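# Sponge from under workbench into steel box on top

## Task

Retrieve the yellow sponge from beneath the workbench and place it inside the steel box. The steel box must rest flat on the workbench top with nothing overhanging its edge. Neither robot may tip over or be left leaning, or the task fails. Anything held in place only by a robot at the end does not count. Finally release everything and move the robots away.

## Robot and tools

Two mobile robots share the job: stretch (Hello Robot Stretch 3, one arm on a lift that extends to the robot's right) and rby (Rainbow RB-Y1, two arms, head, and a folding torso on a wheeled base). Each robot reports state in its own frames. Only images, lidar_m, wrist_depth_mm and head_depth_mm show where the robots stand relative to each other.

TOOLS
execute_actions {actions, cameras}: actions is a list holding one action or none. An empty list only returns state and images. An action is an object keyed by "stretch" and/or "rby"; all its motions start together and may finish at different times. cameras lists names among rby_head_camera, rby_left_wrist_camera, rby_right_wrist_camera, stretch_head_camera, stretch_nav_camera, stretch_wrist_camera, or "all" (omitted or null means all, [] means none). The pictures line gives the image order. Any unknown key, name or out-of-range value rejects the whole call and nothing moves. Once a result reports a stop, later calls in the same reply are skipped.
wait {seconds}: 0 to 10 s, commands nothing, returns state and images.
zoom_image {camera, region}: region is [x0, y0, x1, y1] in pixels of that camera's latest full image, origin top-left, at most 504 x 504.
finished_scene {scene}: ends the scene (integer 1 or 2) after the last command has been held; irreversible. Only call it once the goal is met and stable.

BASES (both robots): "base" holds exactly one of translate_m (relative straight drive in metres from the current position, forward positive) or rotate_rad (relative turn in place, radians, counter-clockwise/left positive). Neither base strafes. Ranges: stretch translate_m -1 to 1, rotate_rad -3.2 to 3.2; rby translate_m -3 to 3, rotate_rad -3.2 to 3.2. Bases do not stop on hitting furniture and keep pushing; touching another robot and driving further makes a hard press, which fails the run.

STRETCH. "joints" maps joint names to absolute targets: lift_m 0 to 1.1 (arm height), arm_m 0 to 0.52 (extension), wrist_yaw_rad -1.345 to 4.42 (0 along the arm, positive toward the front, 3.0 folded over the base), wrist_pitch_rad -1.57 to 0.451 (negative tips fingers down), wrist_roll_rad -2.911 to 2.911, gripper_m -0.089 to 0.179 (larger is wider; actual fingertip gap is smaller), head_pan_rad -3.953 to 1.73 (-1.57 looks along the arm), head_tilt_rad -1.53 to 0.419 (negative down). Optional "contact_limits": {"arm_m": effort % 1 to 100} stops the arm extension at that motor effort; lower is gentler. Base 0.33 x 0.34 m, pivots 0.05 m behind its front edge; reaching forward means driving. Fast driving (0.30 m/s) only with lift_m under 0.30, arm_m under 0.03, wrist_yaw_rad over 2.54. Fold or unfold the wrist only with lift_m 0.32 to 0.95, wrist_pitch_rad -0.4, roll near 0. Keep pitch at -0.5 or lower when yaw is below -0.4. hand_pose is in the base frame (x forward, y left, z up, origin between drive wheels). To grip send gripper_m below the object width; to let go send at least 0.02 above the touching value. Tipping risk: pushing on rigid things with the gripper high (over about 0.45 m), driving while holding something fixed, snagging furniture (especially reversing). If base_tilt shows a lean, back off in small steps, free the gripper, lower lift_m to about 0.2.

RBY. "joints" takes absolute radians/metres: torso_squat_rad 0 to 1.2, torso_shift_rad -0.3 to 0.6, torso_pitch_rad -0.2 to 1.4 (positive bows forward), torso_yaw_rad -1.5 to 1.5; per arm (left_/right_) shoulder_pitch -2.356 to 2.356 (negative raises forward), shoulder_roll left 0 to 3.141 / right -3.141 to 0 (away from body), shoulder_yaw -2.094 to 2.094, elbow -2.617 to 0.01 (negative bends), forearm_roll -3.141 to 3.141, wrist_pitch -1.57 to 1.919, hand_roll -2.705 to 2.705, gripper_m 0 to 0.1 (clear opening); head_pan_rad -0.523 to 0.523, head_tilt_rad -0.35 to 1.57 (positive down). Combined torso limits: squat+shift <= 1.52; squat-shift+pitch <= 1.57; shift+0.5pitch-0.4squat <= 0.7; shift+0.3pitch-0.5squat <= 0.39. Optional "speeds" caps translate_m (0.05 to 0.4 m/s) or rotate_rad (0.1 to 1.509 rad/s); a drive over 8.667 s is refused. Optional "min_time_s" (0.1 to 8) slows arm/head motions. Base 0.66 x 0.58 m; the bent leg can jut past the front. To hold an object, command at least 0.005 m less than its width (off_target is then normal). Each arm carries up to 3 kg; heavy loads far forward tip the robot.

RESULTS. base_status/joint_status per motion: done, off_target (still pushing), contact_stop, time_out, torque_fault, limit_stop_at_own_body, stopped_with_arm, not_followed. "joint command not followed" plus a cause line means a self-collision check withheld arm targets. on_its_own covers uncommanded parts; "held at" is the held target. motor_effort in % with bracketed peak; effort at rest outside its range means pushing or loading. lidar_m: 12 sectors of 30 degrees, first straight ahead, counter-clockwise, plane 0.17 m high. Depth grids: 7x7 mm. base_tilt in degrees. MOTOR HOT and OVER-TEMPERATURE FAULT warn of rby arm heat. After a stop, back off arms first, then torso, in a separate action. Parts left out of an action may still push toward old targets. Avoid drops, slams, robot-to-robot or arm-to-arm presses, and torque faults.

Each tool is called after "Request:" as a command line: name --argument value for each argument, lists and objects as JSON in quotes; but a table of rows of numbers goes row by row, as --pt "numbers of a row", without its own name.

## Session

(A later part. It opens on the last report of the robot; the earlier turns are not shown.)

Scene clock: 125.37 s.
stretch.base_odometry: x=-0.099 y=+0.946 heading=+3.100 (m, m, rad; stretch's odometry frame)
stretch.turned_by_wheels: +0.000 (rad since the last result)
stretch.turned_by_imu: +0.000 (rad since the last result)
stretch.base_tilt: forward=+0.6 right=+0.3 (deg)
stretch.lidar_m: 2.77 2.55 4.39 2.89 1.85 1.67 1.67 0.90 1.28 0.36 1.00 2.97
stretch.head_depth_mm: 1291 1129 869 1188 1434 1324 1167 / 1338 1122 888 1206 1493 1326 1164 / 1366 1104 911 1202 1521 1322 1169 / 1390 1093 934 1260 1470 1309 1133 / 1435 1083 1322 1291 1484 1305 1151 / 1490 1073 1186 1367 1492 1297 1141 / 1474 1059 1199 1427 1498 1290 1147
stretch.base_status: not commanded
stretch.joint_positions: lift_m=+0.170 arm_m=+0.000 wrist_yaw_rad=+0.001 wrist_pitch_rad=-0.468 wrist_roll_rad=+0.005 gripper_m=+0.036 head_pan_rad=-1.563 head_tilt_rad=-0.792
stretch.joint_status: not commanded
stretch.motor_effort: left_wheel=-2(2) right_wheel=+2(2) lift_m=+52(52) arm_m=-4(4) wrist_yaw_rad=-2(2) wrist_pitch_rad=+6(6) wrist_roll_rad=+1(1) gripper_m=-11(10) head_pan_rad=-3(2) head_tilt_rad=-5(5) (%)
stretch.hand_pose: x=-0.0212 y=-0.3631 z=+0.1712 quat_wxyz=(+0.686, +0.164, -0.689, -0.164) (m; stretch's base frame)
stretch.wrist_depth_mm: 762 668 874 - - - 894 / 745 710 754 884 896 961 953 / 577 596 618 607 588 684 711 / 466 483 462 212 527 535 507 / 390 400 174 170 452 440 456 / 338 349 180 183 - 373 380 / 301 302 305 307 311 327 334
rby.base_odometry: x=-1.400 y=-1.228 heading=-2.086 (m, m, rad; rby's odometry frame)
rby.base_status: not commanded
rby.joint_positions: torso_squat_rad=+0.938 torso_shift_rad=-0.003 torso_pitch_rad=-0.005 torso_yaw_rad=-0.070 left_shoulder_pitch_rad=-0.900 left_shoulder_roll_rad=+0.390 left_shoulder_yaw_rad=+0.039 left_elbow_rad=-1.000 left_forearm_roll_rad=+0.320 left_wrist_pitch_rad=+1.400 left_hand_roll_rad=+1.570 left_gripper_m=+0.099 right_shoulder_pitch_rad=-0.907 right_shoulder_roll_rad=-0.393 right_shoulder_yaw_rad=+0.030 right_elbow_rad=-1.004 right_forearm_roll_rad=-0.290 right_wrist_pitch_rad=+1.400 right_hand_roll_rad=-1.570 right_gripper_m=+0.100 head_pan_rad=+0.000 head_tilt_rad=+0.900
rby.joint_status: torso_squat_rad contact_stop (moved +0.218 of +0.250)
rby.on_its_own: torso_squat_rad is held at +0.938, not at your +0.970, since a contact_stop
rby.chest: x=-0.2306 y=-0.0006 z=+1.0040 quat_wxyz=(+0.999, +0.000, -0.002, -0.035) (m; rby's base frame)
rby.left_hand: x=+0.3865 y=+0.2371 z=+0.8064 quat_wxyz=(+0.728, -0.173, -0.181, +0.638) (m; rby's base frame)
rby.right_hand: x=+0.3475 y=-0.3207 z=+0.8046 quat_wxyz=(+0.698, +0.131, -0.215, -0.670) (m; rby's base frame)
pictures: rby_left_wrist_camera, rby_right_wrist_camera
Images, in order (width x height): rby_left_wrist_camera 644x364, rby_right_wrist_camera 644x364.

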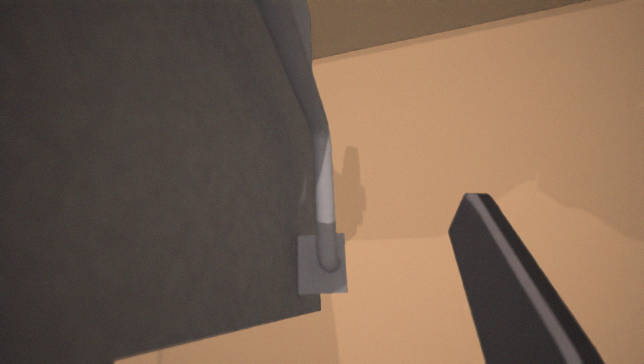

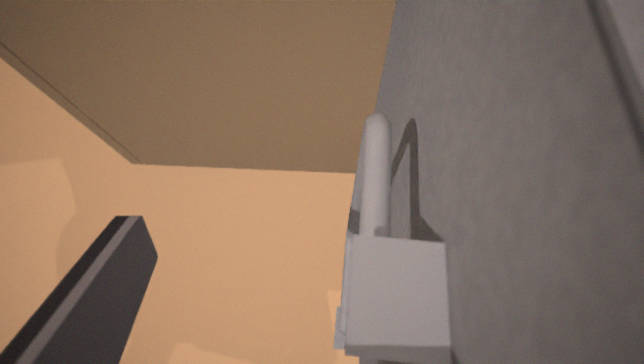

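Request:
execute_actions --actions '[{"rby":{"joints":{"torso_squat_rad":0.925}}}]' --cameras '[]'

Request:
execute_actions --actions '[{"rby":{"joints":{"left_gripper_m":0.0,"right_gripper_m":0.0}}}]' --cameras '["rby_head_camera","rby_left_wrist_camera","rby_right_wrist_camera"]'

Scene clock: 126.50 s.
stretch.base_odometry: x=-0.099 y=+0.946 heading=+3.100 (m, m, rad; stretch's odometry frame)
stretch.turned_by_wheels: +0.000 (rad since the last result)
stretch.turned_by_imu: +0.000 (rad since the last result)
stretch.base_tilt: forward=+0.7 right=+0.4 (deg)
stretch.lidar_m: 2.77 2.55 4.38 2.89 1.86 1.66 1.67 0.90 1.28 0.36 1.01 2.97
stretch.head_depth_mm: 1277 1128 872 1184 1433 1325 1173 / 1333 1120 891 1212 1502 1314 1162 / 1369 1101 915 1194 1516 1315 1156 / 1389 1101 938 1256 1473 1309 1138 / 1437 1084 1324 1290 1478 1308 1147 / 1485 1077 1186 1358 1478 1297 1141 / 1475 1066 1202 1430 1469 1291 1139
stretch.base_status: not commanded
stretch.joint_positions: lift_m=+0.170 arm_m=+0.000 wrist_yaw_rad=+0.001 wrist_pitch_rad=-0.468 wrist_roll_rad=+0.005 gripper_m=+0.036 head_pan_rad=-1.563 head_tilt_rad=-0.792
stretch.joint_status: not commanded
stretch.motor_effort: left_wheel=-2(2) right_wheel=+2(2) lift_m=+53(52) arm_m=-3(4) wrist_yaw_rad=-2(1) wrist_pitch_rad=+6(6) wrist_roll_rad=+1(1) gripper_m=-10(10) head_pan_rad=-2(2) head_tilt_rad=-6(5) (%)
stretch.hand_pose: x=-0.0212 y=-0.3631 z=+0.1712 quat_wxyz=(+0.686, +0.164, -0.689, -0.164) (m; stretch's base frame)
stretch.wrist_depth_mm: 743 682 888 - - - 925 / 769 711 781 861 901 983 939 / 574 600 612 605 579 673 711 / 470 484 473 213 517 517 510 / 394 400 175 171 443 443 452 / 345 354 182 182 - 370 378 / 299 303 303 315 316 326 333
rby.base_odometry: x=-1.400 y=-1.228 heading=-2.086 (m, m, rad; rby's odometry frame)
rby.base_status: not commanded
rby.joint_positions: torso_squat_rad=+0.925 torso_shift_rad=-0.002 torso_pitch_rad=-0.003 torso_yaw_rad=-0.070 left_shoulder_pitch_rad=-0.900 left_shoulder_roll_rad=+0.390 left_shoulder_yaw_rad=+0.039 left_elbow_rad=-1.000 left_forearm_roll_rad=+0.320 left_wrist_pitch_rad=+1.400 left_hand_roll_rad=+1.570 left_gripper_m=+0.099 right_shoulder_pitch_rad=-0.902 right_shoulder_roll_rad=-0.391 right_shoulder_yaw_rad=+0.030 right_elbow_rad=-1.001 right_forearm_roll_rad=-0.290 right_wrist_pitch_rad=+1.400 right_hand_roll_rad=-1.570 right_gripper_m=+0.100 head_pan_rad=+0.000 head_tilt_rad=+0.900
rby.joint_status: all done
rby.chest: x=-0.2299 y=-0.0008 z=+1.0112 quat_wxyz=(+0.999, +0.001, -0.002, -0.035) (m; rby's base frame)
rby.left_hand: x=+0.3870 y=+0.2371 z=+0.8128 quat_wxyz=(+0.728, -0.172, -0.181, +0.639) (m; rby's base frame)
rby.right_hand: x=+0.3463 y=-0.3206 z=+0.8069 quat_wxyz=(+0.699, +0.129, -0.211, -0.671) (m; rby's base frame)
pictures: none
No camera images: the call's "cameras" was empty. Leave "cameras" out to get every camera's image.

Scene clock: 127.97 s.
stretch.base_odometry: x=-0.099 y=+0.946 heading=+3.100 (m, m, rad; stretch's odometry frame)
stretch.turned_by_wheels: +0.000 (rad since the last result)
stretch.turned_by_imu: +0.000 (rad since the last result)
stretch.base_tilt: forward=+0.6 right=+0.2 (deg)
stretch.lidar_m: 2.77 2.55 4.38 2.88 1.85 1.67 1.67 0.90 1.28 0.36 1.00 2.97
stretch.head_depth_mm: 1278 1126 869 1181 1443 1337 1172 / 1335 1114 893 1208 1486 1327 1163 / 1361 1109 915 1202 1519 1316 1160 / 1398 1101 941 1251 1476 1304 1125 / 1435 1082 1319 1278 1486 1300 1154 / 1491 1074 1176 1361 1498 1297 1154 / 1476 1068 1191 1431 1488 1285 1139
stretch.base_status: not commanded
stretch.joint_positions: lift_m=+0.170 arm_m=+0.000 wrist_yaw_rad=+0.001 wrist_pitch_rad=-0.468 wrist_roll_rad=+0.005 gripper_m=+0.036 head_pan_rad=-1.563 head_tilt_rad=-0.792
stretch.joint_status: not commanded
stretch.motor_effort: left_wheel=-2(2) right_wheel=+1(2) lift_m=+52(52) arm_m=-3(4) wrist_yaw_rad=-2(2) wrist_pitch_rad=+6(6) wrist_roll_rad=+1(1) gripper_m=-11(10) head_pan_rad=-2(2) head_tilt_rad=-5(5) (%)
stretch.hand_pose: x=-0.0212 y=-0.3631 z=+0.1712 quat_wxyz=(+0.686, +0.164, -0.689, -0.164) (m; stretch's base frame)
stretch.wrist_depth_mm: 750 690 889 - - - 924 / 754 710 775 894 880 928 965 / 590 594 617 617 582 686 704 / 466 485 479 212 523 524 509 / 394 406 175 171 438 439 452 / 339 348 180 181 - 376 380 / 303 304 308 311 313 327 336
rby.base_odometry: x=-1.400 y=-1.228 heading=-2.086 (m, m, rad; rby's odometry frame)
rby.base_status: not commanded
rby.joint_positions: torso_squat_rad=+0.925 torso_shift_rad=-0.002 torso_pitch_rad=-0.003 torso_yaw_rad=-0.070 left_shoulder_pitch_rad=-0.903 left_shoulder_roll_rad=+0.378 left_shoulder_yaw_rad=+0.037 left_elbow_rad=-1.002 left_forearm_roll_rad=+0.324 left_wrist_pitch_rad=+1.400 left_hand_roll_rad=+1.570 left_gripper_m=+0.022 right_shoulder_pitch_rad=-0.903 right_shoulder_roll_rad=-0.377 right_shoulder_yaw_rad=+0.033 right_elbow_rad=-1.002 right_forearm_roll_rad=-0.295 right_wrist_pitch_rad=+1.400 right_hand_roll_rad=-1.570 right_gripper_m=+0.026 head_pan_rad=+0.000 head_tilt_rad=+0.900
rby.joint_status: left_gripper_m off_target (ended at +0.022, target +0.000); right_gripper_m off_target (ended at +0.026, target +0.000)
rby.chest: x=-0.2298 y=-0.0009 z=+1.0112 quat_wxyz=(+0.999, +0.001, -0.001, -0.035) (m; rby's base frame)
rby.left_hand: x=+0.3866 y=+0.2278 z=+0.8120 quat_wxyz=(+0.731, -0.177, -0.176, +0.635) (m; rby's base frame)
rby.right_hand: x=+0.3468 y=-0.3107 z=+0.8048 quat_wxyz=(+0.703, +0.134, -0.206, -0.668) (m; rby's base frame)
pictures: rby_head_camera, rby_left_wrist_camera, rby_right_wrist_camera
Images, in order (width x height): rby_head_camera 896x504, rby_left_wrist_camera 644x364, rby_right_wrist_camera 644x364.

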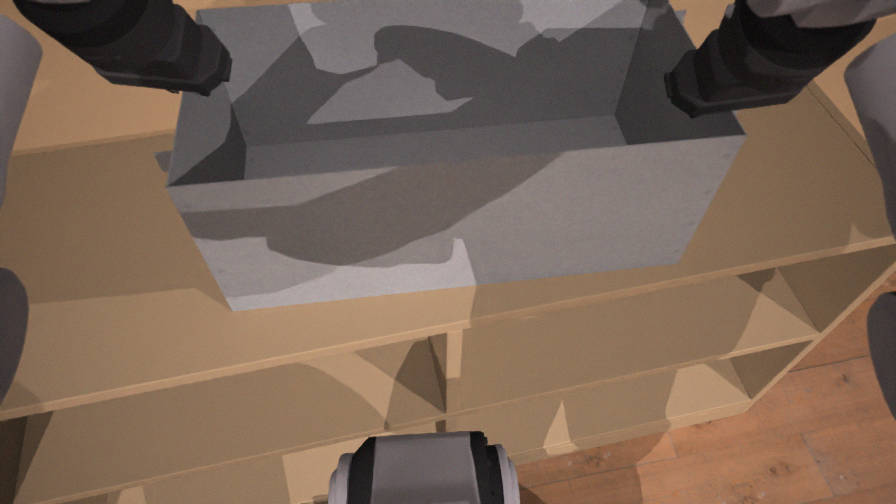

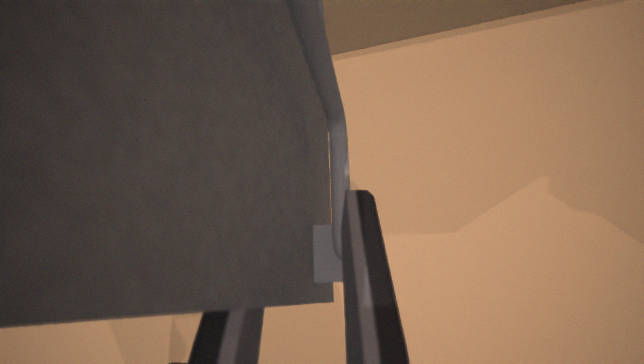

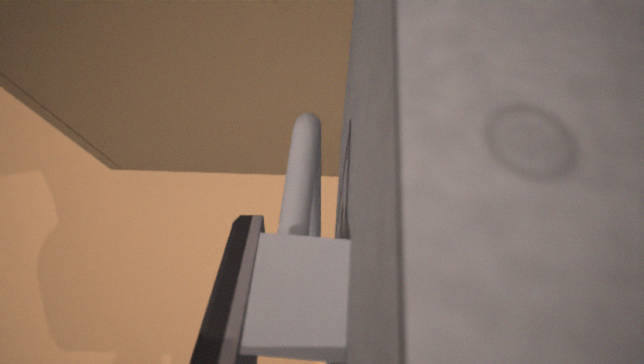

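Request:
execute_actions --actions '[{"rby":{"joints":{"left_shoulder_pitch_rad":-0.903,"left_shoulder_roll_rad":0.378,"left_shoulder_yaw_rad":0.037,"left_elbow_rad":-1.002,"left_forearm_roll_rad":0.324,"left_wrist_pitch_rad":1.4,"left_hand_roll_rad":1.57,"right_shoulder_pitch_rad":-0.903,"right_shoulder_roll_rad":-0.377,"right_shoulder_yaw_rad":0.033,"right_elbow_rad":-1.002,"right_forearm_roll_rad":-0.295,"right_wrist_pitch_rad":1.4,"right_hand_roll_rad":-1.57}}}]' --cameras '[]'

Request:
execute_actions --actions '[{"rby":{"joints":{"torso_squat_rad":0.8}}}]' --cameras '["rby_head_camera","rby_left_wrist_camera","rby_right_wrist_camera"]'

Scene clock: 129.33 s.
stretch.base_odometry: x=-0.099 y=+0.946 heading=+3.100 (m, m, rad; stretch's odometry frame)
stretch.turned_by_wheels: +0.000 (rad since the last result)
stretch.turned_by_imu: +0.000 (rad since the last result)
stretch.base_tilt: forward=+0.6 right=+0.3 (deg)
stretch.lidar_m: 2.77 2.54 4.38 2.90 1.85 1.67 1.66 0.90 1.28 0.36 1.01 2.97
stretch.head_depth_mm: 1290 1132 866 1193 1442 1326 1166 / 1336 1117 887 1209 1501 1321 1159 / 1358 1103 909 1200 1517 1317 1165 / 1394 1092 940 1267 1476 1311 1123 / 1434 1084 1328 1280 1481 1303 1148 / 1495 1067 1183 1357 1501 1302 1145 / 1478 1062 1191 1431 1486 1294 1141
stretch.base_status: not commanded
stretch.joint_positions: lift_m=+0.170 arm_m=+0.000 wrist_yaw_rad=+0.001 wrist_pitch_rad=-0.468 wrist_roll_rad=+0.005 gripper_m=+0.036 head_pan_rad=-1.563 head_tilt_rad=-0.792
stretch.joint_status: not commanded
stretch.motor_effort: left_wheel=-2(2) right_wheel=+2(2) lift_m=+52(52) arm_m=-4(4) wrist_yaw_rad=-1(2) wrist_pitch_rad=+7(7) wrist_roll_rad=+2(1) gripper_m=-10(10) head_pan_rad=-3(2) head_tilt_rad=-5(5) (%)
stretch.hand_pose: x=-0.0212 y=-0.3631 z=+0.1712 quat_wxyz=(+0.686, +0.164, -0.689, -0.164) (m; stretch's base frame)
stretch.wrist_depth_mm: 758 684 886 - - - 921 / 757 717 763 879 906 961 987 / 583 598 613 607 584 706 738 / 472 483 477 211 520 526 501 / 395 402 174 171 440 441 452 / 343 345 181 182 - 372 388 / 300 302 307 311 311 328 334
rby.base_odometry: x=-1.400 y=-1.228 heading=-2.086 (m, m, rad; rby's odometry frame)
rby.base_status: not commanded
rby.joint_positions: torso_squat_rad=+0.925 torso_shift_rad=-0.002 torso_pitch_rad=-0.003 torso_yaw_rad=-0.070 left_shoulder_pitch_rad=-0.907 left_shoulder_roll_rad=+0.363 left_shoulder_yaw_rad=+0.034 left_elbow_rad=-1.005 left_forearm_roll_rad=+0.330 left_wrist_pitch_rad=+1.400 left_hand_roll_rad=+1.570 left_gripper_m=+0.007 right_shoulder_pitch_rad=-0.904 right_shoulder_roll_rad=-0.373 right_shoulder_yaw_rad=+0.034 right_elbow_rad=-1.003 right_forearm_roll_rad=-0.296 right_wrist_pitch_rad=+1.400 right_hand_roll_rad=-1.570 right_gripper_m=+0.021 head_pan_rad=+0.000 head_tilt_rad=+0.900
rby.joint_status: left_shoulder_roll_rad contact_stop (moved -0.015 of +0.000); left_forearm_roll_rad contact_stop (moved +0.006 of +0.000); the others done
rby.on_its_own: left_gripper_m moved -0.016 toward your old target +0.000; right_gripper_m moved -0.005 toward your old target +0.000
rby.chest: x=-0.2297 y=-0.0009 z=+1.0112 quat_wxyz=(+0.999, +0.001, -0.001, -0.035) (m; rby's base frame)
rby.left_hand: x=+0.3867 y=+0.2152 z=+0.8124 quat_wxyz=(+0.735, -0.183, -0.171, +0.630) (m; rby's base frame)
rby.right_hand: x=+0.3472 y=-0.3071 z=+0.8045 quat_wxyz=(+0.704, +0.135, -0.204, -0.666) (m; rby's base frame)
pictures: none
No camera images: the call's "cameras" was empty. Leave "cameras" out to get every camera's image.

not run: a stop came earlier in this reply.

Request:
execute_actions --actions '[]' --cameras '["rby_head_camera","rby_left_wrist_camera","rby_right_wrist_camera"]'

Scene clock: 129.53 s.
stretch.base_odometry: x=-0.099 y=+0.946 heading=+3.100 (m, m, rad; stretch's odometry frame)
stretch.turned_by_wheels: +0.000 (rad since the last result)
stretch.turned_by_imu: +0.000 (rad since the last result)
stretch.base_tilt: forward=+0.6 right=+0.2 (deg)
stretch.lidar_m: 2.77 2.55 4.37 2.88 1.86 1.67 1.67 0.90 1.28 0.36 1.00 2.97
stretch.head_depth_mm: 1287 1134 872 1187 1441 1337 1173 / 1334 1117 885 1205 1496 1325 1166 / 1359 1103 909 1208 1527 1320 1160 / 1392 1097 937 1263 1480 1313 1132 / 1431 1085 1324 1292 1479 1298 1146 / 1482 1072 1179 1366 1494 1304 1146 / 1478 1062 1192 1431 1482 1295 1146
stretch.base_status: not commanded
stretch.joint_positions: lift_m=+0.170 arm_m=+0.000 wrist_yaw_rad=+0.001 wrist_pitch_rad=-0.468 wrist_roll_rad=+0.005 gripper_m=+0.036 head_pan_rad=-1.563 head_tilt_rad=-0.792
stretch.joint_status: not commanded
stretch.motor_effort: left_wheel=-2(2) right_wheel=+2(2) lift_m=+52(52) arm_m=-4(4) wrist_yaw_rad=-2(2) wrist_pitch_rad=+6(7) wrist_roll_rad=+1(1) gripper_m=-9(10) head_pan_rad=-2(2) head_tilt_rad=-5(5) (%)
stretch.hand_pose: x=-0.0212 y=-0.3631 z=+0.1712 quat_wxyz=(+0.686, +0.164, -0.689, -0.164) (m; stretch's base frame)
stretch.wrist_depth_mm: 738 679 893 - - - 947 / 750 736 772 858 904 962 950 / 578 592 618 602 580 686 707 / 473 483 472 210 519 530 506 / 393 399 174 171 438 440 453 / 344 349 180 182 - 371 381 / 298 302 306 316 314 329 329
rby.base_odometry: x=-1.400 y=-1.228 heading=-2.086 (m, m, rad; rby's odometry frame)
rby.base_status: not commanded
rby.joint_positions: torso_squat_rad=+0.925 torso_shift_rad=-0.002 torso_pitch_rad=-0.003 torso_yaw_rad=-0.070 left_shoulder_pitch_rad=-0.907 left_shoulder_roll_rad=+0.363 left_shoulder_yaw_rad=+0.034 left_elbow_rad=-1.005 left_forearm_roll_rad=+0.330 left_wrist_pitch_rad=+1.400 left_hand_roll_rad=+1.570 left_gripper_m=+0.007 right_shoulder_pitch_rad=-0.904 right_shoulder_roll_rad=-0.373 right_shoulder_yaw_rad=+0.034 right_elbow_rad=-1.003 right_forearm_roll_rad=-0.296 right_wrist_pitch_rad=+1.400 right_hand_roll_rad=-1.570 right_gripper_m=+0.021 head_pan_rad=+0.000 head_tilt_rad=+0.900
rby.joint_status: left_shoulder_roll_rad contact_stop (moved -0.015 of +0.000); left_forearm_roll_rad contact_stop (moved +0.006 of +0.000); the others done
rby.chest: x=-0.2297 y=-0.0009 z=+1.0112 quat_wxyz=(+0.999, +0.001, -0.001, -0.035) (m; rby's base frame)
rby.left_hand: x=+0.3867 y=+0.2152 z=+0.8124 quat_wxyz=(+0.735, -0.183, -0.171, +0.630) (m; rby's base frame)
rby.right_hand: x=+0.3472 y=-0.3071 z=+0.8045 quat_wxyz=(+0.704, +0.135, -0.204, -0.666) (m; rby's base frame)
pictures: rby_head_camera, rby_left_wrist_camera, rby_right_wrist_camera
Images, in order (width x height): rby_head_camera 896x504, rby_left_wrist_camera 644x364, rby_right_wrist_camera 644x364.

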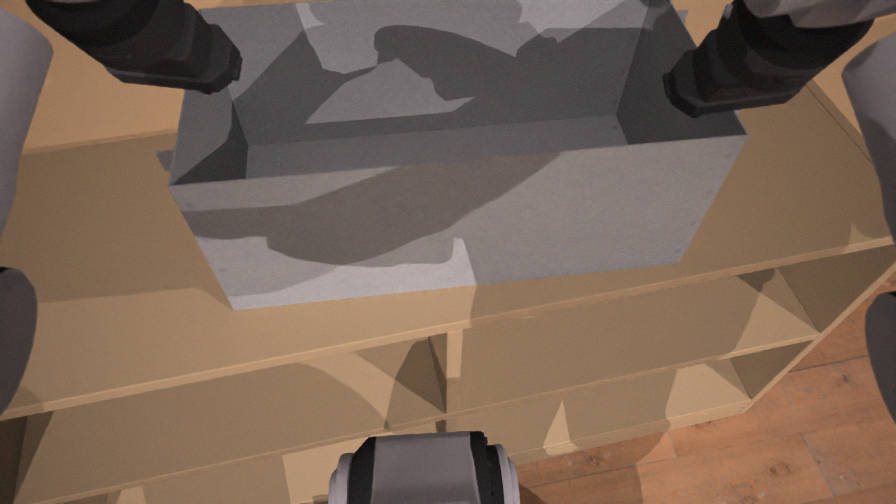

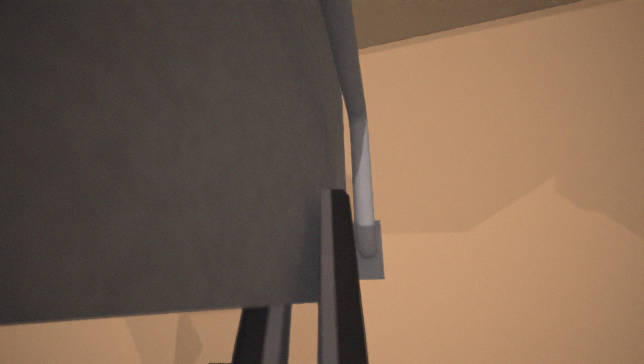

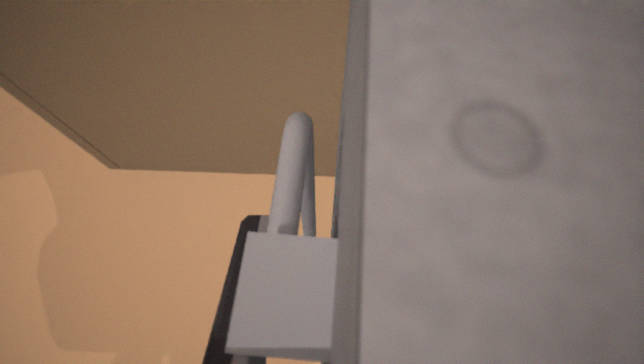

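Request:
execute_actions --actions '[{"rby":{"joints":{"left_shoulder_pitch_rad":-0.907,"left_shoulder_roll_rad":0.363,"left_shoulder_yaw_rad":0.034,"left_elbow_rad":-1.005,"left_forearm_roll_rad":0.33,"left_wrist_pitch_rad":1.4,"left_hand_roll_rad":1.57,"right_shoulder_pitch_rad":-0.904,"right_shoulder_roll_rad":-0.373,"right_shoulder_yaw_rad":0.034,"right_elbow_rad":-1.003,"right_forearm_roll_rad":-0.296,"right_wrist_pitch_rad":1.4,"right_hand_roll_rad":-1.57}}}]' --cameras '[]'

Request:
execute_actions --actions '[{"rby":{"joints":{"torso_squat_rad":0.8}}}]' --cameras '["rby_head_camera","rby_left_wrist_camera","rby_right_wrist_camera"]'

Scene clock: 130.40 s.
stretch.base_odometry: x=-0.099 y=+0.946 heading=+3.100 (m, m, rad; stretch's odometry frame)
stretch.turned_by_wheels: +0.000 (rad since the last result)
stretch.turned_by_imu: +0.000 (rad since the last result)
stretch.base_tilt: forward=+0.7 right=+0.5 (deg)
stretch.lidar_m: 2.76 2.55 4.38 2.89 1.85 1.67 1.67 0.90 1.28 0.37 1.01 2.97
stretch.head_depth_mm: 1291 1124 871 1186 1446 1319 1163 / 1341 1117 892 1206 1496 1319 1163 / 1371 1099 909 1201 1519 1318 1162 / 1388 1091 934 1266 1462 1308 1133 / 1434 1084 1331 1289 1485 1304 1142 / 1503 1071 1189 1358 1492 1307 1143 / 1483 1063 1193 1440 1488 1293 1147
stretch.base_status: not commanded
stretch.joint_positions: lift_m=+0.170 arm_m=+0.000 wrist_yaw_rad=+0.001 wrist_pitch_rad=-0.468 wrist_roll_rad=+0.005 gripper_m=+0.036 head_pan_rad=-1.563 head_tilt_rad=-0.792
stretch.joint_status: not commanded
stretch.motor_effort: left_wheel=-2(2) right_wheel=+2(2) lift_m=+52(52) arm_m=-4(4) wrist_yaw_rad=-2(1) wrist_pitch_rad=+6(6) wrist_roll_rad=+1(1) gripper_m=-10(9) head_pan_rad=-2(2) head_tilt_rad=-5(5) (%)
stretch.hand_pose: x=-0.0212 y=-0.3631 z=+0.1712 quat_wxyz=(+0.686, +0.164, -0.689, -0.164) (m; stretch's base frame)
stretch.wrist_depth_mm: 755 676 871 - - - 940 / 748 707 750 875 916 965 951 / 579 593 620 605 581 695 705 / 474 482 469 211 527 525 507 / 395 398 175 171 443 447 455 / 338 351 180 181 - 373 378 / 295 302 306 313 316 324 332
rby.base_odometry: x=-1.400 y=-1.228 heading=-2.086 (m, m, rad; rby's odometry frame)
rby.base_status: not commanded
rby.joint_positions: torso_squat_rad=+0.925 torso_shift_rad=-0.002 torso_pitch_rad=-0.003 torso_yaw_rad=-0.070 left_shoulder_pitch_rad=-0.907 left_shoulder_roll_rad=+0.362 left_shoulder_yaw_rad=+0.034 left_elbow_rad=-1.005 left_forearm_roll_rad=+0.330 left_wrist_pitch_rad=+1.400 left_hand_roll_rad=+1.570 left_gripper_m=+0.007 right_shoulder_pitch_rad=-0.905 right_shoulder_roll_rad=-0.372 right_shoulder_yaw_rad=+0.034 right_elbow_rad=-1.003 right_forearm_roll_rad=-0.297 right_wrist_pitch_rad=+1.400 right_hand_roll_rad=-1.570 right_gripper_m=+0.021 head_pan_rad=+0.000 head_tilt_rad=+0.900
rby.joint_status: all done
rby.chest: x=-0.2297 y=-0.0009 z=+1.0112 quat_wxyz=(+0.999, +0.001, -0.001, -0.035) (m; rby's base frame)
rby.left_hand: x=+0.3867 y=+0.2149 z=+0.8124 quat_wxyz=(+0.736, -0.183, -0.171, +0.629) (m; rby's base frame)
rby.right_hand: x=+0.3473 y=-0.3061 z=+0.8045 quat_wxyz=(+0.705, +0.136, -0.204, -0.666) (m; rby's base frame)
pictures: none
No camera images: the call's "cameras" was empty. Leave "cameras" out to get every camera's image.

Scene clock: 131.60 s.
stretch.base_odometry: x=-0.099 y=+0.946 heading=+3.100 (m, m, rad; stretch's odometry frame)
stretch.turned_by_wheels: +0.000 (rad since the last result)
stretch.turned_by_imu: +0.000 (rad since the last result)
stretch.base_tilt: forward=+0.5 right=+0.4 (deg)
stretch.lidar_m: 2.77 2.56 4.39 2.88 1.85 1.67 1.67 0.90 1.28 0.36 1.00 2.97
stretch.head_depth_mm: 1283 1124 869 1184 1445 1326 1164 / 1337 1116 889 1208 1490 1316 1169 / 1362 1113 911 1210 1520 1321 1160 / 1391 1090 941 1257 1465 1316 1131 / 1447 1079 1328 1292 1473 1306 1146 / 1496 1071 1185 1362 1504 1297 1147 / 1483 1067 1198 1445 1499 1294 1144
stretch.base_status: not commanded
stretch.joint_positions: lift_m=+0.170 arm_m=+0.000 wrist_yaw_rad=+0.001 wrist_pitch_rad=-0.468 wrist_roll_rad=+0.005 gripper_m=+0.036 head_pan_rad=-1.563 head_tilt_rad=-0.792
stretch.joint_status: not commanded
stretch.motor_effort: left_wheel=-2(2) right_wheel=+2(1) lift_m=+52(52) arm_m=-3(3) wrist_yaw_rad=-2(1) wrist_pitch_rad=+6(6) wrist_roll_rad=+1(1) gripper_m=-10(9) head_pan_rad=-3(3) head_tilt_rad=-5(5) (%)
stretch.hand_pose: x=-0.0212 y=-0.3631 z=+0.1712 quat_wxyz=(+0.686, +0.164, -0.689, -0.164) (m; stretch's base frame)
stretch.wrist_depth_mm: 758 664 856 - - - 923 / 767 724 787 866 901 983 950 / 586 596 609 598 579 691 714 / 467 478 470 212 519 519 506 / 390 402 176 171 448 440 452 / 337 348 181 182 - 369 381 / 297 302 308 314 314 324 328
rby.base_odometry: x=-1.400 y=-1.228 heading=-2.086 (m, m, rad; rby's odometry frame)
rby.base_status: not commanded
rby.joint_positions: torso_squat_rad=+0.800 torso_shift_rad=-0.002 torso_pitch_rad=-0.003 torso_yaw_rad=-0.070 left_shoulder_pitch_rad=-0.907 left_shoulder_roll_rad=+0.363 left_shoulder_yaw_rad=+0.034 left_elbow_rad=-1.005 left_forearm_roll_rad=+0.330 left_wrist_pitch_rad=+1.400 left_hand_roll_rad=+1.570 left_gripper_m=+0.000 right_shoulder_pitch_rad=-0.903 right_shoulder_roll_rad=-0.373 right_shoulder_yaw_rad=+0.035 right_elbow_rad=-1.003 right_forearm_roll_rad=-0.296 right_wrist_pitch_rad=+1.400 right_hand_roll_rad=-1.570 right_gripper_m=+0.000 head_pan_rad=+0.000 head_tilt_rad=+0.900
rby.joint_status: all done
rby.on_its_own: left_gripper_m moved -0.007 to your old target +0.000; right_gripper_m moved -0.021 to your old target +0.000
rby.chest: x=-0.2298 y=-0.0010 z=+1.0776 quat_wxyz=(+0.999, +0.001, -0.001, -0.035) (m; rby's base frame)
rby.left_hand: x=+0.3866 y=+0.2152 z=+0.8788 quat_wxyz=(+0.736, -0.183, -0.171, +0.629) (m; rby's base frame)
rby.right_hand: x=+0.3468 y=-0.3072 z=+0.8702 quat_wxyz=(+0.705, +0.135, -0.204, -0.666) (m; rby's base frame)
pictures: rby_head_camera, rby_left_wrist_camera, rby_right_wrist_camera
Images, in order (width x height): rby_head_camera 896x504, rby_left_wrist_camera 644x364, rby_right_wrist_camera 644x364.

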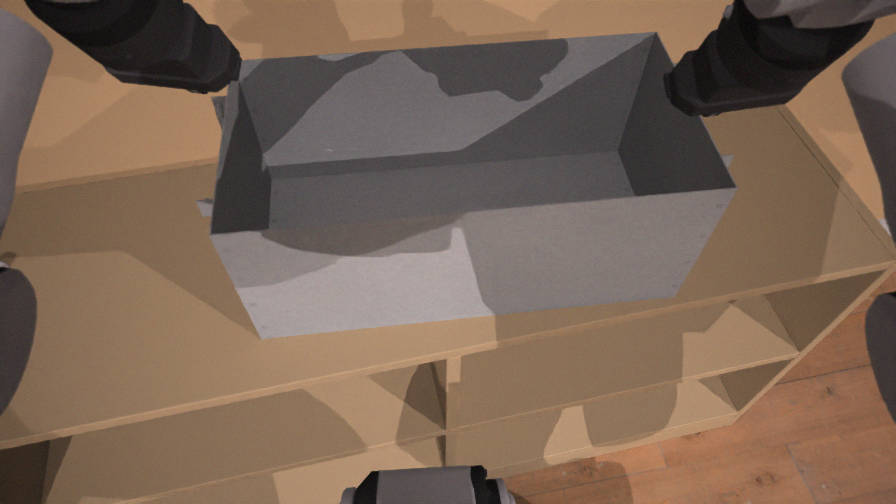

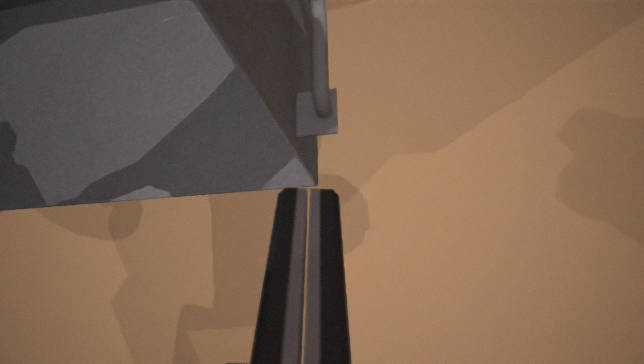

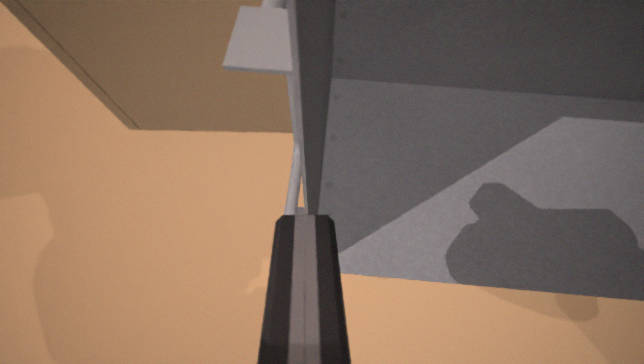

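Request:
execute_actions --actions '[{"rby":{"min_time_s":2.5,"joints":{"torso_squat_rad":0.55,"torso_pitch_rad":0.25,"left_shoulder_pitch_rad":-0.88,"left_shoulder_roll_rad":0.8,"left_shoulder_yaw_rad":0,"left_elbow_rad":-1.05,"left_forearm_roll_rad":1.3,"left_wrist_pitch_rad":1.5,"left_hand_roll_rad":0,"right_shoulder_pitch_rad":-0.88,"right_shoulder_roll_rad":-0.8,"right_shoulder_yaw_rad":0,"right_elbow_rad":-1.05,"right_forearm_roll_rad":-1.3,"right_wrist_pitch_rad":1.5,"right_hand_roll_rad":0,"head_tilt_rad":0.75}}}]' --cameras '["rby_head_camera","rby_left_wrist_camera","rby_right_wrist_camera"]'

Scene clock: 137.73 s.
stretch.base_odometry: x=-0.099 y=+0.946 heading=+3.100 (m, m, rad; stretch's odometry frame)
stretch.turned_by_wheels: +0.000 (rad since the last result)
stretch.turned_by_imu: +0.001 (rad since the last result)
stretch.base_tilt: forward=+0.6 right=+0.3 (deg)
stretch.lidar_m: 2.77 2.55 4.38 2.89 1.85 1.67 1.67 0.90 1.28 0.36 1.00 2.97
stretch.head_depth_mm: 1288 1131 869 1189 1429 1334 1172 / 1328 1112 888 1207 1485 1331 1168 / 1363 1104 916 1197 1516 1308 1154 / 1389 1091 937 1267 1487 1308 1137 / 1454 1085 1324 1288 1477 1300 1152 / 1489 1078 1186 1363 1485 1294 1140 / 1475 1072 1188 1438 1492 1285 1147
stretch.base_status: not commanded
stretch.joint_positions: lift_m=+0.170 arm_m=+0.000 wrist_yaw_rad=+0.001 wrist_pitch_rad=-0.468 wrist_roll_rad=+0.005 gripper_m=+0.036 head_pan_rad=-1.563 head_tilt_rad=-0.792
stretch.joint_status: not commanded
stretch.motor_effort: left_wheel=-2(2) right_wheel=+2(2) lift_m=+53(52) arm_m=-3(3) wrist_yaw_rad=-2(2) wrist_pitch_rad=+6(6) wrist_roll_rad=+1(1) gripper_m=-10(10) head_pan_rad=-3(2) head_tilt_rad=-5(5) (%)
stretch.hand_pose: x=-0.0212 y=-0.3631 z=+0.1712 quat_wxyz=(+0.686, +0.164, -0.689, -0.164) (m; stretch's base frame)
stretch.wrist_depth_mm: 746 688 889 - - - 939 / 755 720 786 860 946 991 942 / 582 607 611 599 569 695 710 / 466 474 470 212 526 525 512 / 396 396 175 171 443 440 452 / 341 348 181 182 - 372 377 / 299 302 309 310 314 326 329
rby.base_odometry: x=-1.400 y=-1.228 heading=-2.086 (m, m, rad; rby's odometry frame)
rby.base_status: not commanded
rby.joint_positions: torso_squat_rad=+0.550 torso_shift_rad=-0.002 torso_pitch_rad=+0.250 torso_yaw_rad=-0.070 left_shoulder_pitch_rad=-0.880 left_shoulder_roll_rad=+0.800 left_shoulder_yaw_rad=+0.000 left_elbow_rad=-1.050 left_forearm_roll_rad=+1.300 left_wrist_pitch_rad=+1.500 left_hand_roll_rad=+0.000 left_gripper_m=+0.000 right_shoulder_pitch_rad=-0.880 right_shoulder_roll_rad=-0.800 right_shoulder_yaw_rad=+0.000 right_elbow_rad=-1.050 right_forearm_roll_rad=-1.300 right_wrist_pitch_rad=+1.500 right_hand_roll_rad=+0.000 right_gripper_m=+0.000 head_pan_rad=+0.000 head_tilt_rad=+0.750
rby.joint_status: all done
rby.chest: x=-0.1526 y=-0.0011 z=+1.1771 quat_wxyz=(+0.992, -0.004, +0.125, -0.035) (m; rby's base frame)
rby.left_hand: x=+0.3862 y=+0.2524 z=+0.9602 quat_wxyz=(+0.945, -0.300, -0.130, -0.015) (m; rby's base frame)
rby.right_hand: x=+0.3460 y=-0.3322 z=+0.9690 quat_wxyz=(+0.948, +0.276, -0.149, -0.047) (m; rby's base frame)
pictures: rby_head_camera, rby_left_wrist_camera, rby_right_wrist_camera
Images, in order (width x height): rby_head_camera 896x504, rby_left_wrist_camera 644x364, rby_right_wrist_camera 644x364.

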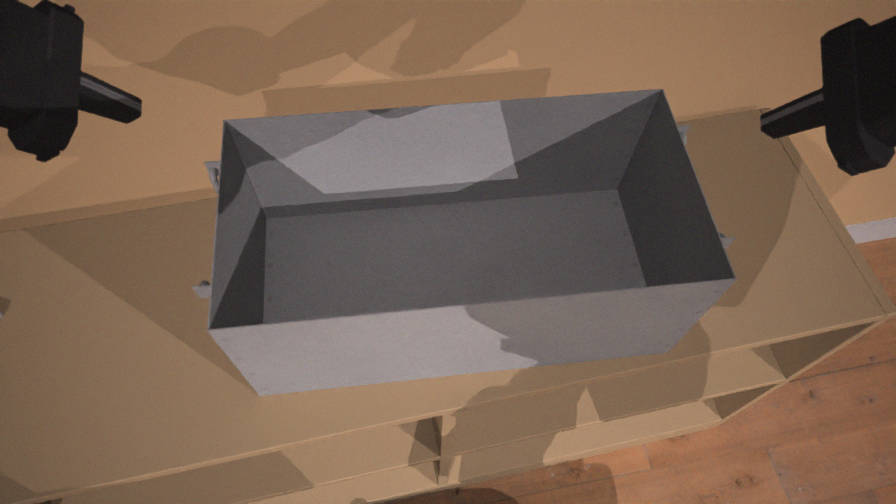

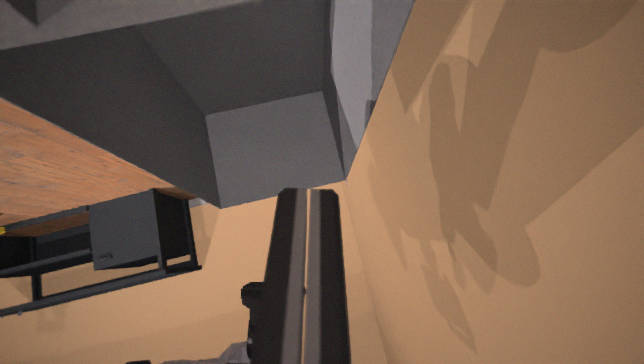

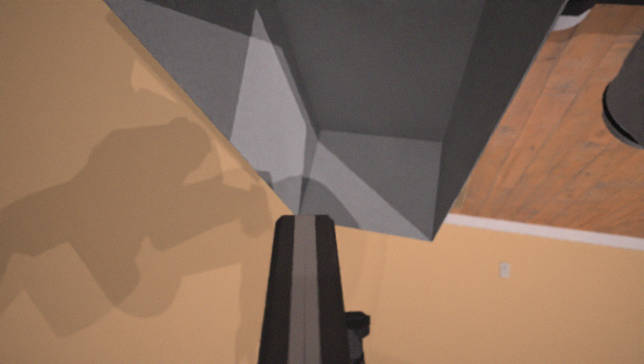

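Request:
execute_actions --actions '[{"rby":{"base":{"translate_m":-0.05},"joints":{"left_shoulder_roll_rad":1.05,"left_forearm_roll_rad":1.15,"right_shoulder_roll_rad":-1.05,"right_forearm_roll_rad":-1.15,"left_gripper_m":0.06,"right_gripper_m":0.06,"torso_squat_rad":0.75}}}]' --cameras '["rby_head_camera","rby_left_wrist_camera","rby_right_wrist_camera"]'

Scene clock: 139.93 s.
stretch.base_odometry: x=-0.099 y=+0.946 heading=+3.100 (m, m, rad; stretch's odometry frame)
stretch.turned_by_wheels: +0.000 (rad since the last result)
stretch.turned_by_imu: +0.000 (rad since the last result)
stretch.base_tilt: forward=+0.4 right=+0.2 (deg)
stretch.lidar_m: 2.74 2.52 4.38 2.89 1.85 1.67 1.67 0.90 1.28 0.37 1.01 2.97
stretch.head_depth_mm: 1289 1124 867 1192 1437 1320 1164 / 1336 1124 886 1208 1495 1316 1168 / 1359 1112 915 1203 1520 1325 1155 / 1393 1093 938 1260 1473 1316 1131 / 1440 1085 1328 1294 1480 1296 1146 / 1484 1077 1182 1367 1496 1299 1145 / 1464 1063 1198 1427 1478 1289 1139
stretch.base_status: not commanded
stretch.joint_positions: lift_m=+0.170 arm_m=+0.000 wrist_yaw_rad=+0.001 wrist_pitch_rad=-0.468 wrist_roll_rad=+0.005 gripper_m=+0.036 head_pan_rad=-1.563 head_tilt_rad=-0.792
stretch.joint_status: not commanded
stretch.motor_effort: left_wheel=-2(2) right_wheel=+2(2) lift_m=+52(52) arm_m=-3(3) wrist_yaw_rad=-1(1) wrist_pitch_rad=+6(7) wrist_roll_rad=+1(1) gripper_m=-10(10) head_pan_rad=-2(3) head_tilt_rad=-5(4) (%)
stretch.hand_pose: x=-0.0212 y=-0.3631 z=+0.1712 quat_wxyz=(+0.686, +0.164, -0.689, -0.164) (m; stretch's base frame)
stretch.wrist_depth_mm: 751 686 889 - - - 912 / 759 714 775 856 914 971 961 / 582 600 615 608 579 685 708 / 475 471 480 211 526 524 499 / 396 403 175 171 444 449 450 / 340 351 179 182 - 373 377 / 300 304 306 312 314 325 328
rby.base_odometry: x=-1.375 y=-1.184 heading=-2.086 (m, m, rad; rby's odometry frame)
rby.base_status: done
rby.joint_positions: torso_squat_rad=+0.750 torso_shift_rad=-0.002 torso_pitch_rad=+0.250 torso_yaw_rad=-0.070 left_shoulder_pitch_rad=-0.880 left_shoulder_roll_rad=+1.050 left_shoulder_yaw_rad=+0.000 left_elbow_rad=-1.050 left_forearm_roll_rad=+1.150 left_wrist_pitch_rad=+1.500 left_hand_roll_rad=+0.000 left_gripper_m=+0.060 right_shoulder_pitch_rad=-0.880 right_shoulder_roll_rad=-1.050 right_shoulder_yaw_rad=+0.000 right_elbow_rad=-1.050 right_forearm_roll_rad=-1.150 right_wrist_pitch_rad=+1.500 right_hand_roll_rad=+0.000 right_gripper_m=+0.060 head_pan_rad=+0.000 head_tilt_rad=+0.750
rby.joint_status: all done
rby.chest: x=-0.1525 y=-0.0010 z=+1.0925 quat_wxyz=(+0.992, -0.004, +0.125, -0.035) (m; rby's base frame)
rby.left_hand: x=+0.3936 y=+0.4065 z=+0.9225 quat_wxyz=(+0.975, -0.123, -0.183, +0.034) (m; rby's base frame)
rby.right_hand: x=+0.3326 y=-0.4841 z=+0.9361 quat_wxyz=(+0.972, +0.095, -0.191, -0.098) (m; rby's base frame)
pictures: rby_head_camera, rby_left_wrist_camera, rby_right_wrist_camera
Images, in order (width x height): rby_head_camera 896x504, rby_left_wrist_camera 644x364, rby_right_wrist_camera 644x364.

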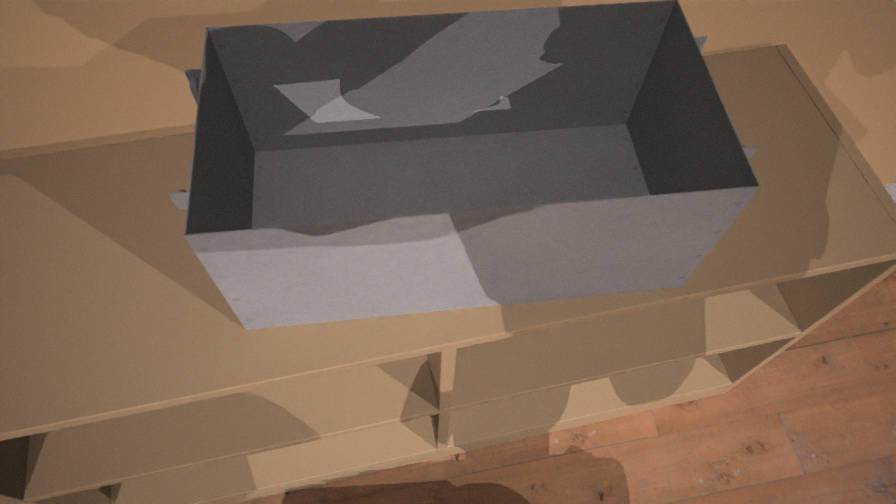

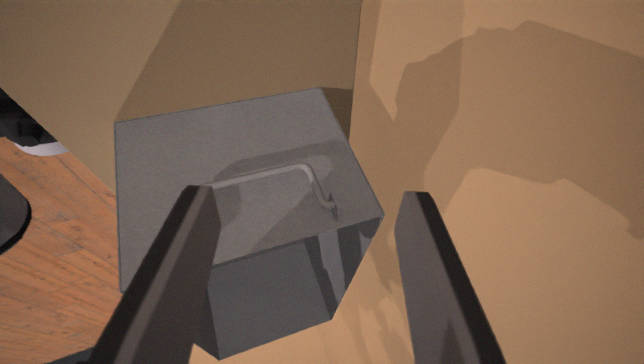

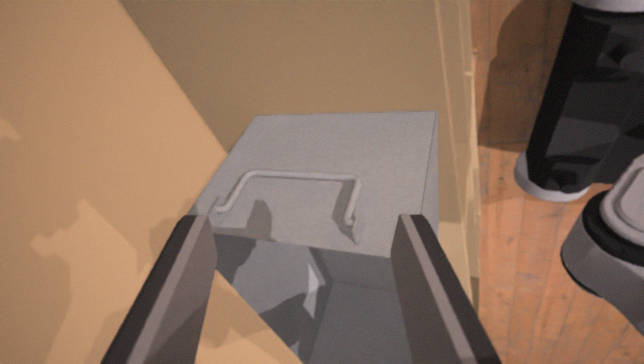

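Request:
execute_actions --actions '[{"rby":{"joints":{"left_shoulder_roll_rad":1.12,"left_forearm_roll_rad":1.5,"right_shoulder_roll_rad":-1.12,"right_forearm_roll_rad":-1.5,"torso_squat_rad":0.85}}}]' --cameras '["rby_head_camera","rby_left_wrist_camera","rby_right_wrist_camera"]'

Scene clock: 141.50 s.
stretch.base_odometry: x=-0.099 y=+0.946 heading=+3.100 (m, m, rad; stretch's odometry frame)
stretch.turned_by_wheels: +0.000 (rad since the last result)
stretch.turned_by_imu: +0.000 (rad since the last result)
stretch.base_tilt: forward=+0.6 right=+0.4 (deg)
stretch.lidar_m: 2.73 2.52 4.36 2.90 1.85 1.67 1.67 0.90 1.28 0.37 1.00 2.96
stretch.head_depth_mm: 1283 1126 867 1185 1444 1323 1172 / 1330 1116 890 1214 1497 1329 1167 / 1371 1102 918 1202 1515 1324 1159 / 1394 1099 940 1258 1484 1300 1134 / 1439 1080 1323 1283 1482 1309 1154 / 1485 1074 1188 1360 1502 1291 1144 / 1482 1072 1198 1427 1495 1296 1144
stretch.base_status: not commanded
stretch.joint_positions: lift_m=+0.170 arm_m=+0.000 wrist_yaw_rad=+0.001 wrist_pitch_rad=-0.468 wrist_roll_rad=+0.005 gripper_m=+0.036 head_pan_rad=-1.563 head_tilt_rad=-0.792
stretch.joint_status: not commanded
stretch.motor_effort: left_wheel=-2(2) right_wheel=+2(2) lift_m=+52(52) arm_m=-4(3) wrist_yaw_rad=-1(1) wrist_pitch_rad=+7(6) wrist_roll_rad=+1(1) gripper_m=-10(9) head_pan_rad=-2(2) head_tilt_rad=-5(5) (%)
stretch.hand_pose: x=-0.0212 y=-0.3631 z=+0.1712 quat_wxyz=(+0.686, +0.164, -0.689, -0.164) (m; stretch's base frame)
stretch.wrist_depth_mm: 737 684 877 - - - 945 / 759 713 799 874 895 945 948 / 581 605 626 618 578 691 721 / 471 480 467 211 516 527 505 / 390 404 175 171 440 447 454 / 341 350 182 181 - 373 377 / 297 303 307 313 310 324 327
rby.base_odometry: x=-1.375 y=-1.184 heading=-2.086 (m, m, rad; rby's odometry frame)
rby.base_status: not commanded
rby.joint_positions: torso_squat_rad=+0.850 torso_shift_rad=-0.002 torso_pitch_rad=+0.250 torso_yaw_rad=-0.070 left_shoulder_pitch_rad=-0.880 left_shoulder_roll_rad=+1.120 left_shoulder_yaw_rad=+0.000 left_elbow_rad=-1.050 left_forearm_roll_rad=+1.500 left_wrist_pitch_rad=+1.500 left_hand_roll_rad=+0.000 left_gripper_m=+0.060 right_shoulder_pitch_rad=-0.880 right_shoulder_roll_rad=-1.120 right_shoulder_yaw_rad=+0.000 right_elbow_rad=-1.050 right_forearm_roll_rad=-1.500 right_wrist_pitch_rad=+1.500 right_hand_roll_rad=+0.000 right_gripper_m=+0.060 head_pan_rad=+0.000 head_tilt_rad=+0.750
rby.joint_status: all done
rby.chest: x=-0.1524 y=-0.0010 z=+1.0423 quat_wxyz=(+0.992, -0.004, +0.125, -0.035) (m; rby's base frame)
rby.left_hand: x=+0.3906 y=+0.3639 z=+0.9231 quat_wxyz=(+0.943, -0.264, -0.201, +0.024) (m; rby's base frame)
rby.right_hand: x=+0.3355 y=-0.4399 z=+0.9354 quat_wxyz=(+0.943, +0.235, -0.218, -0.085) (m; rby's base frame)
pictures: rby_head_camera, rby_left_wrist_camera, rby_right_wrist_camera
Images, in order (width x height): rby_head_camera 896x504, rby_left_wrist_camera 644x364, rby_right_wrist_camera 644x364.

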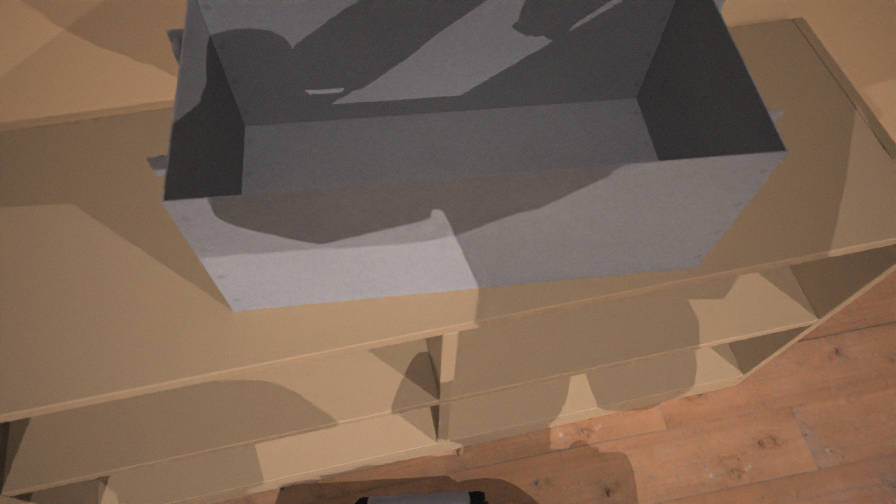

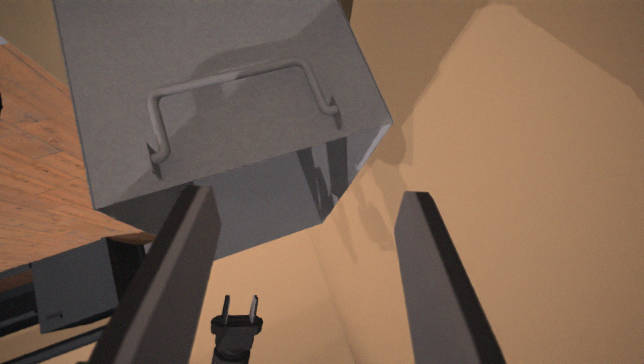

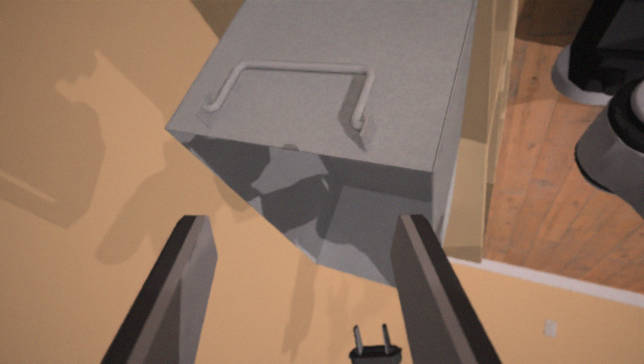

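Request:
execute_actions --actions '[{"rby":{"joints":{"torso_squat_rad":1.08,"left_gripper_m":0.03,"right_gripper_m":0.03}}}]' --cameras '["rby_head_camera","rby_left_wrist_camera","rby_right_wrist_camera"]'

Scene clock: 143.63 s.
stretch.base_odometry: x=-0.099 y=+0.946 heading=+3.100 (m, m, rad; stretch's odometry frame)
stretch.turned_by_wheels: +0.000 (rad since the last result)
stretch.turned_by_imu: +0.000 (rad since the last result)
stretch.base_tilt: forward=+0.6 right=+0.4 (deg)
stretch.lidar_m: 2.73 2.52 4.36 2.90 1.85 1.67 1.67 0.90 1.28 0.36 1.01 2.97
stretch.head_depth_mm: 1287 1124 870 1189 1438 1327 1173 / 1328 1121 885 1208 1495 1310 1163 / 1362 1104 910 1199 1532 1309 1160 / 1395 1092 941 1257 1472 1306 1133 / 1447 1085 1326 1283 1476 1308 1152 / 1488 1066 1182 1362 1491 1294 1149 / 1474 1066 1191 1429 1499 1290 1137
stretch.base_status: not commanded
stretch.joint_positions: lift_m=+0.170 arm_m=+0.000 wrist_yaw_rad=+0.001 wrist_pitch_rad=-0.468 wrist_roll_rad=+0.005 gripper_m=+0.036 head_pan_rad=-1.563 head_tilt_rad=-0.792
stretch.joint_status: not commanded
stretch.motor_effort: left_wheel=-2(2) right_wheel=+2(2) lift_m=+52(52) arm_m=-4(3) wrist_yaw_rad=-2(1) wrist_pitch_rad=+6(6) wrist_roll_rad=+1(1) gripper_m=-10(10) head_pan_rad=-2(2) head_tilt_rad=-5(5) (%)
stretch.hand_pose: x=-0.0212 y=-0.3631 z=+0.1712 quat_wxyz=(+0.686, +0.164, -0.689, -0.164) (m; stretch's base frame)
stretch.wrist_depth_mm: 742 686 875 - - - 904 / 761 729 779 868 926 956 944 / 593 613 626 605 580 678 705 / 472 479 481 210 520 521 514 / 391 402 175 171 438 442 449 / 339 346 181 181 - 371 378 / 301 304 307 313 313 326 334
rby.base_odometry: x=-1.375 y=-1.184 heading=-2.086 (m, m, rad; rby's odometry frame)
rby.base_status: not commanded
rby.joint_positions: torso_squat_rad=+1.080 torso_shift_rad=-0.002 torso_pitch_rad=+0.250 torso_yaw_rad=-0.070 left_shoulder_pitch_rad=-0.880 left_shoulder_roll_rad=+1.120 left_shoulder_yaw_rad=+0.000 left_elbow_rad=-1.050 left_forearm_roll_rad=+1.500 left_wrist_pitch_rad=+1.500 left_hand_roll_rad=+0.000 left_gripper_m=+0.030 right_shoulder_pitch_rad=-0.880 right_shoulder_roll_rad=-1.120 right_shoulder_yaw_rad=+0.000 right_elbow_rad=-1.050 right_forearm_roll_rad=-1.500 right_wrist_pitch_rad=+1.500 right_hand_roll_rad=+0.000 right_gripper_m=+0.030 head_pan_rad=+0.000 head_tilt_rad=+0.750
rby.joint_status: all done
rby.chest: x=-0.1521 y=-0.0008 z=+0.9102 quat_wxyz=(+0.992, -0.004, +0.125, -0.035) (m; rby's base frame)
rby.left_hand: x=+0.3909 y=+0.3641 z=+0.7910 quat_wxyz=(+0.943, -0.264, -0.201, +0.024) (m; rby's base frame)
rby.right_hand: x=+0.3358 y=-0.4398 z=+0.8034 quat_wxyz=(+0.943, +0.235, -0.218, -0.085) (m; rby's base frame)
pictures: rby_head_camera, rby_left_wrist_camera, rby_right_wrist_camera
Images, in order (width x height): rby_head_camera 896x504, rby_left_wrist_camera 644x364, rby_right_wrist_camera 644x364.

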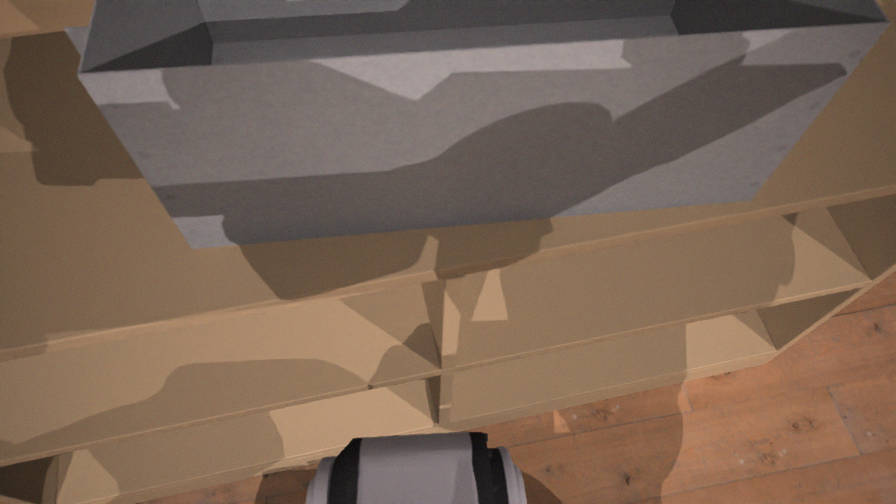

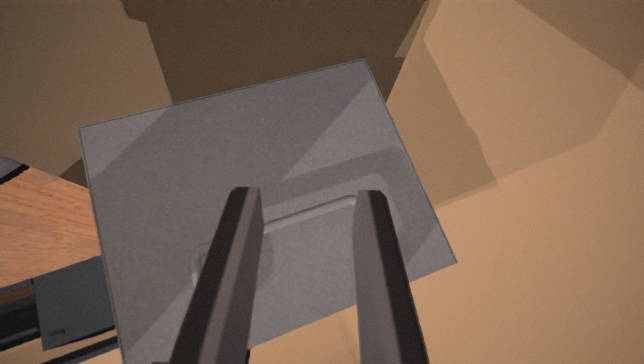

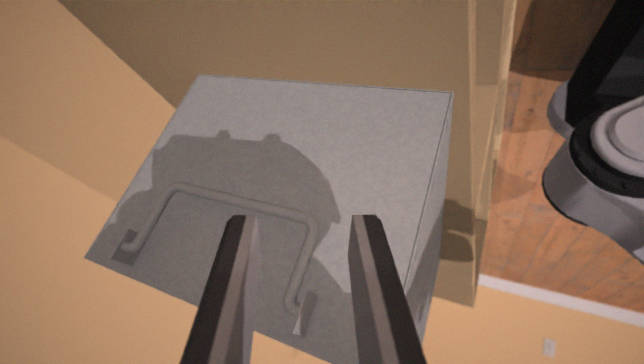

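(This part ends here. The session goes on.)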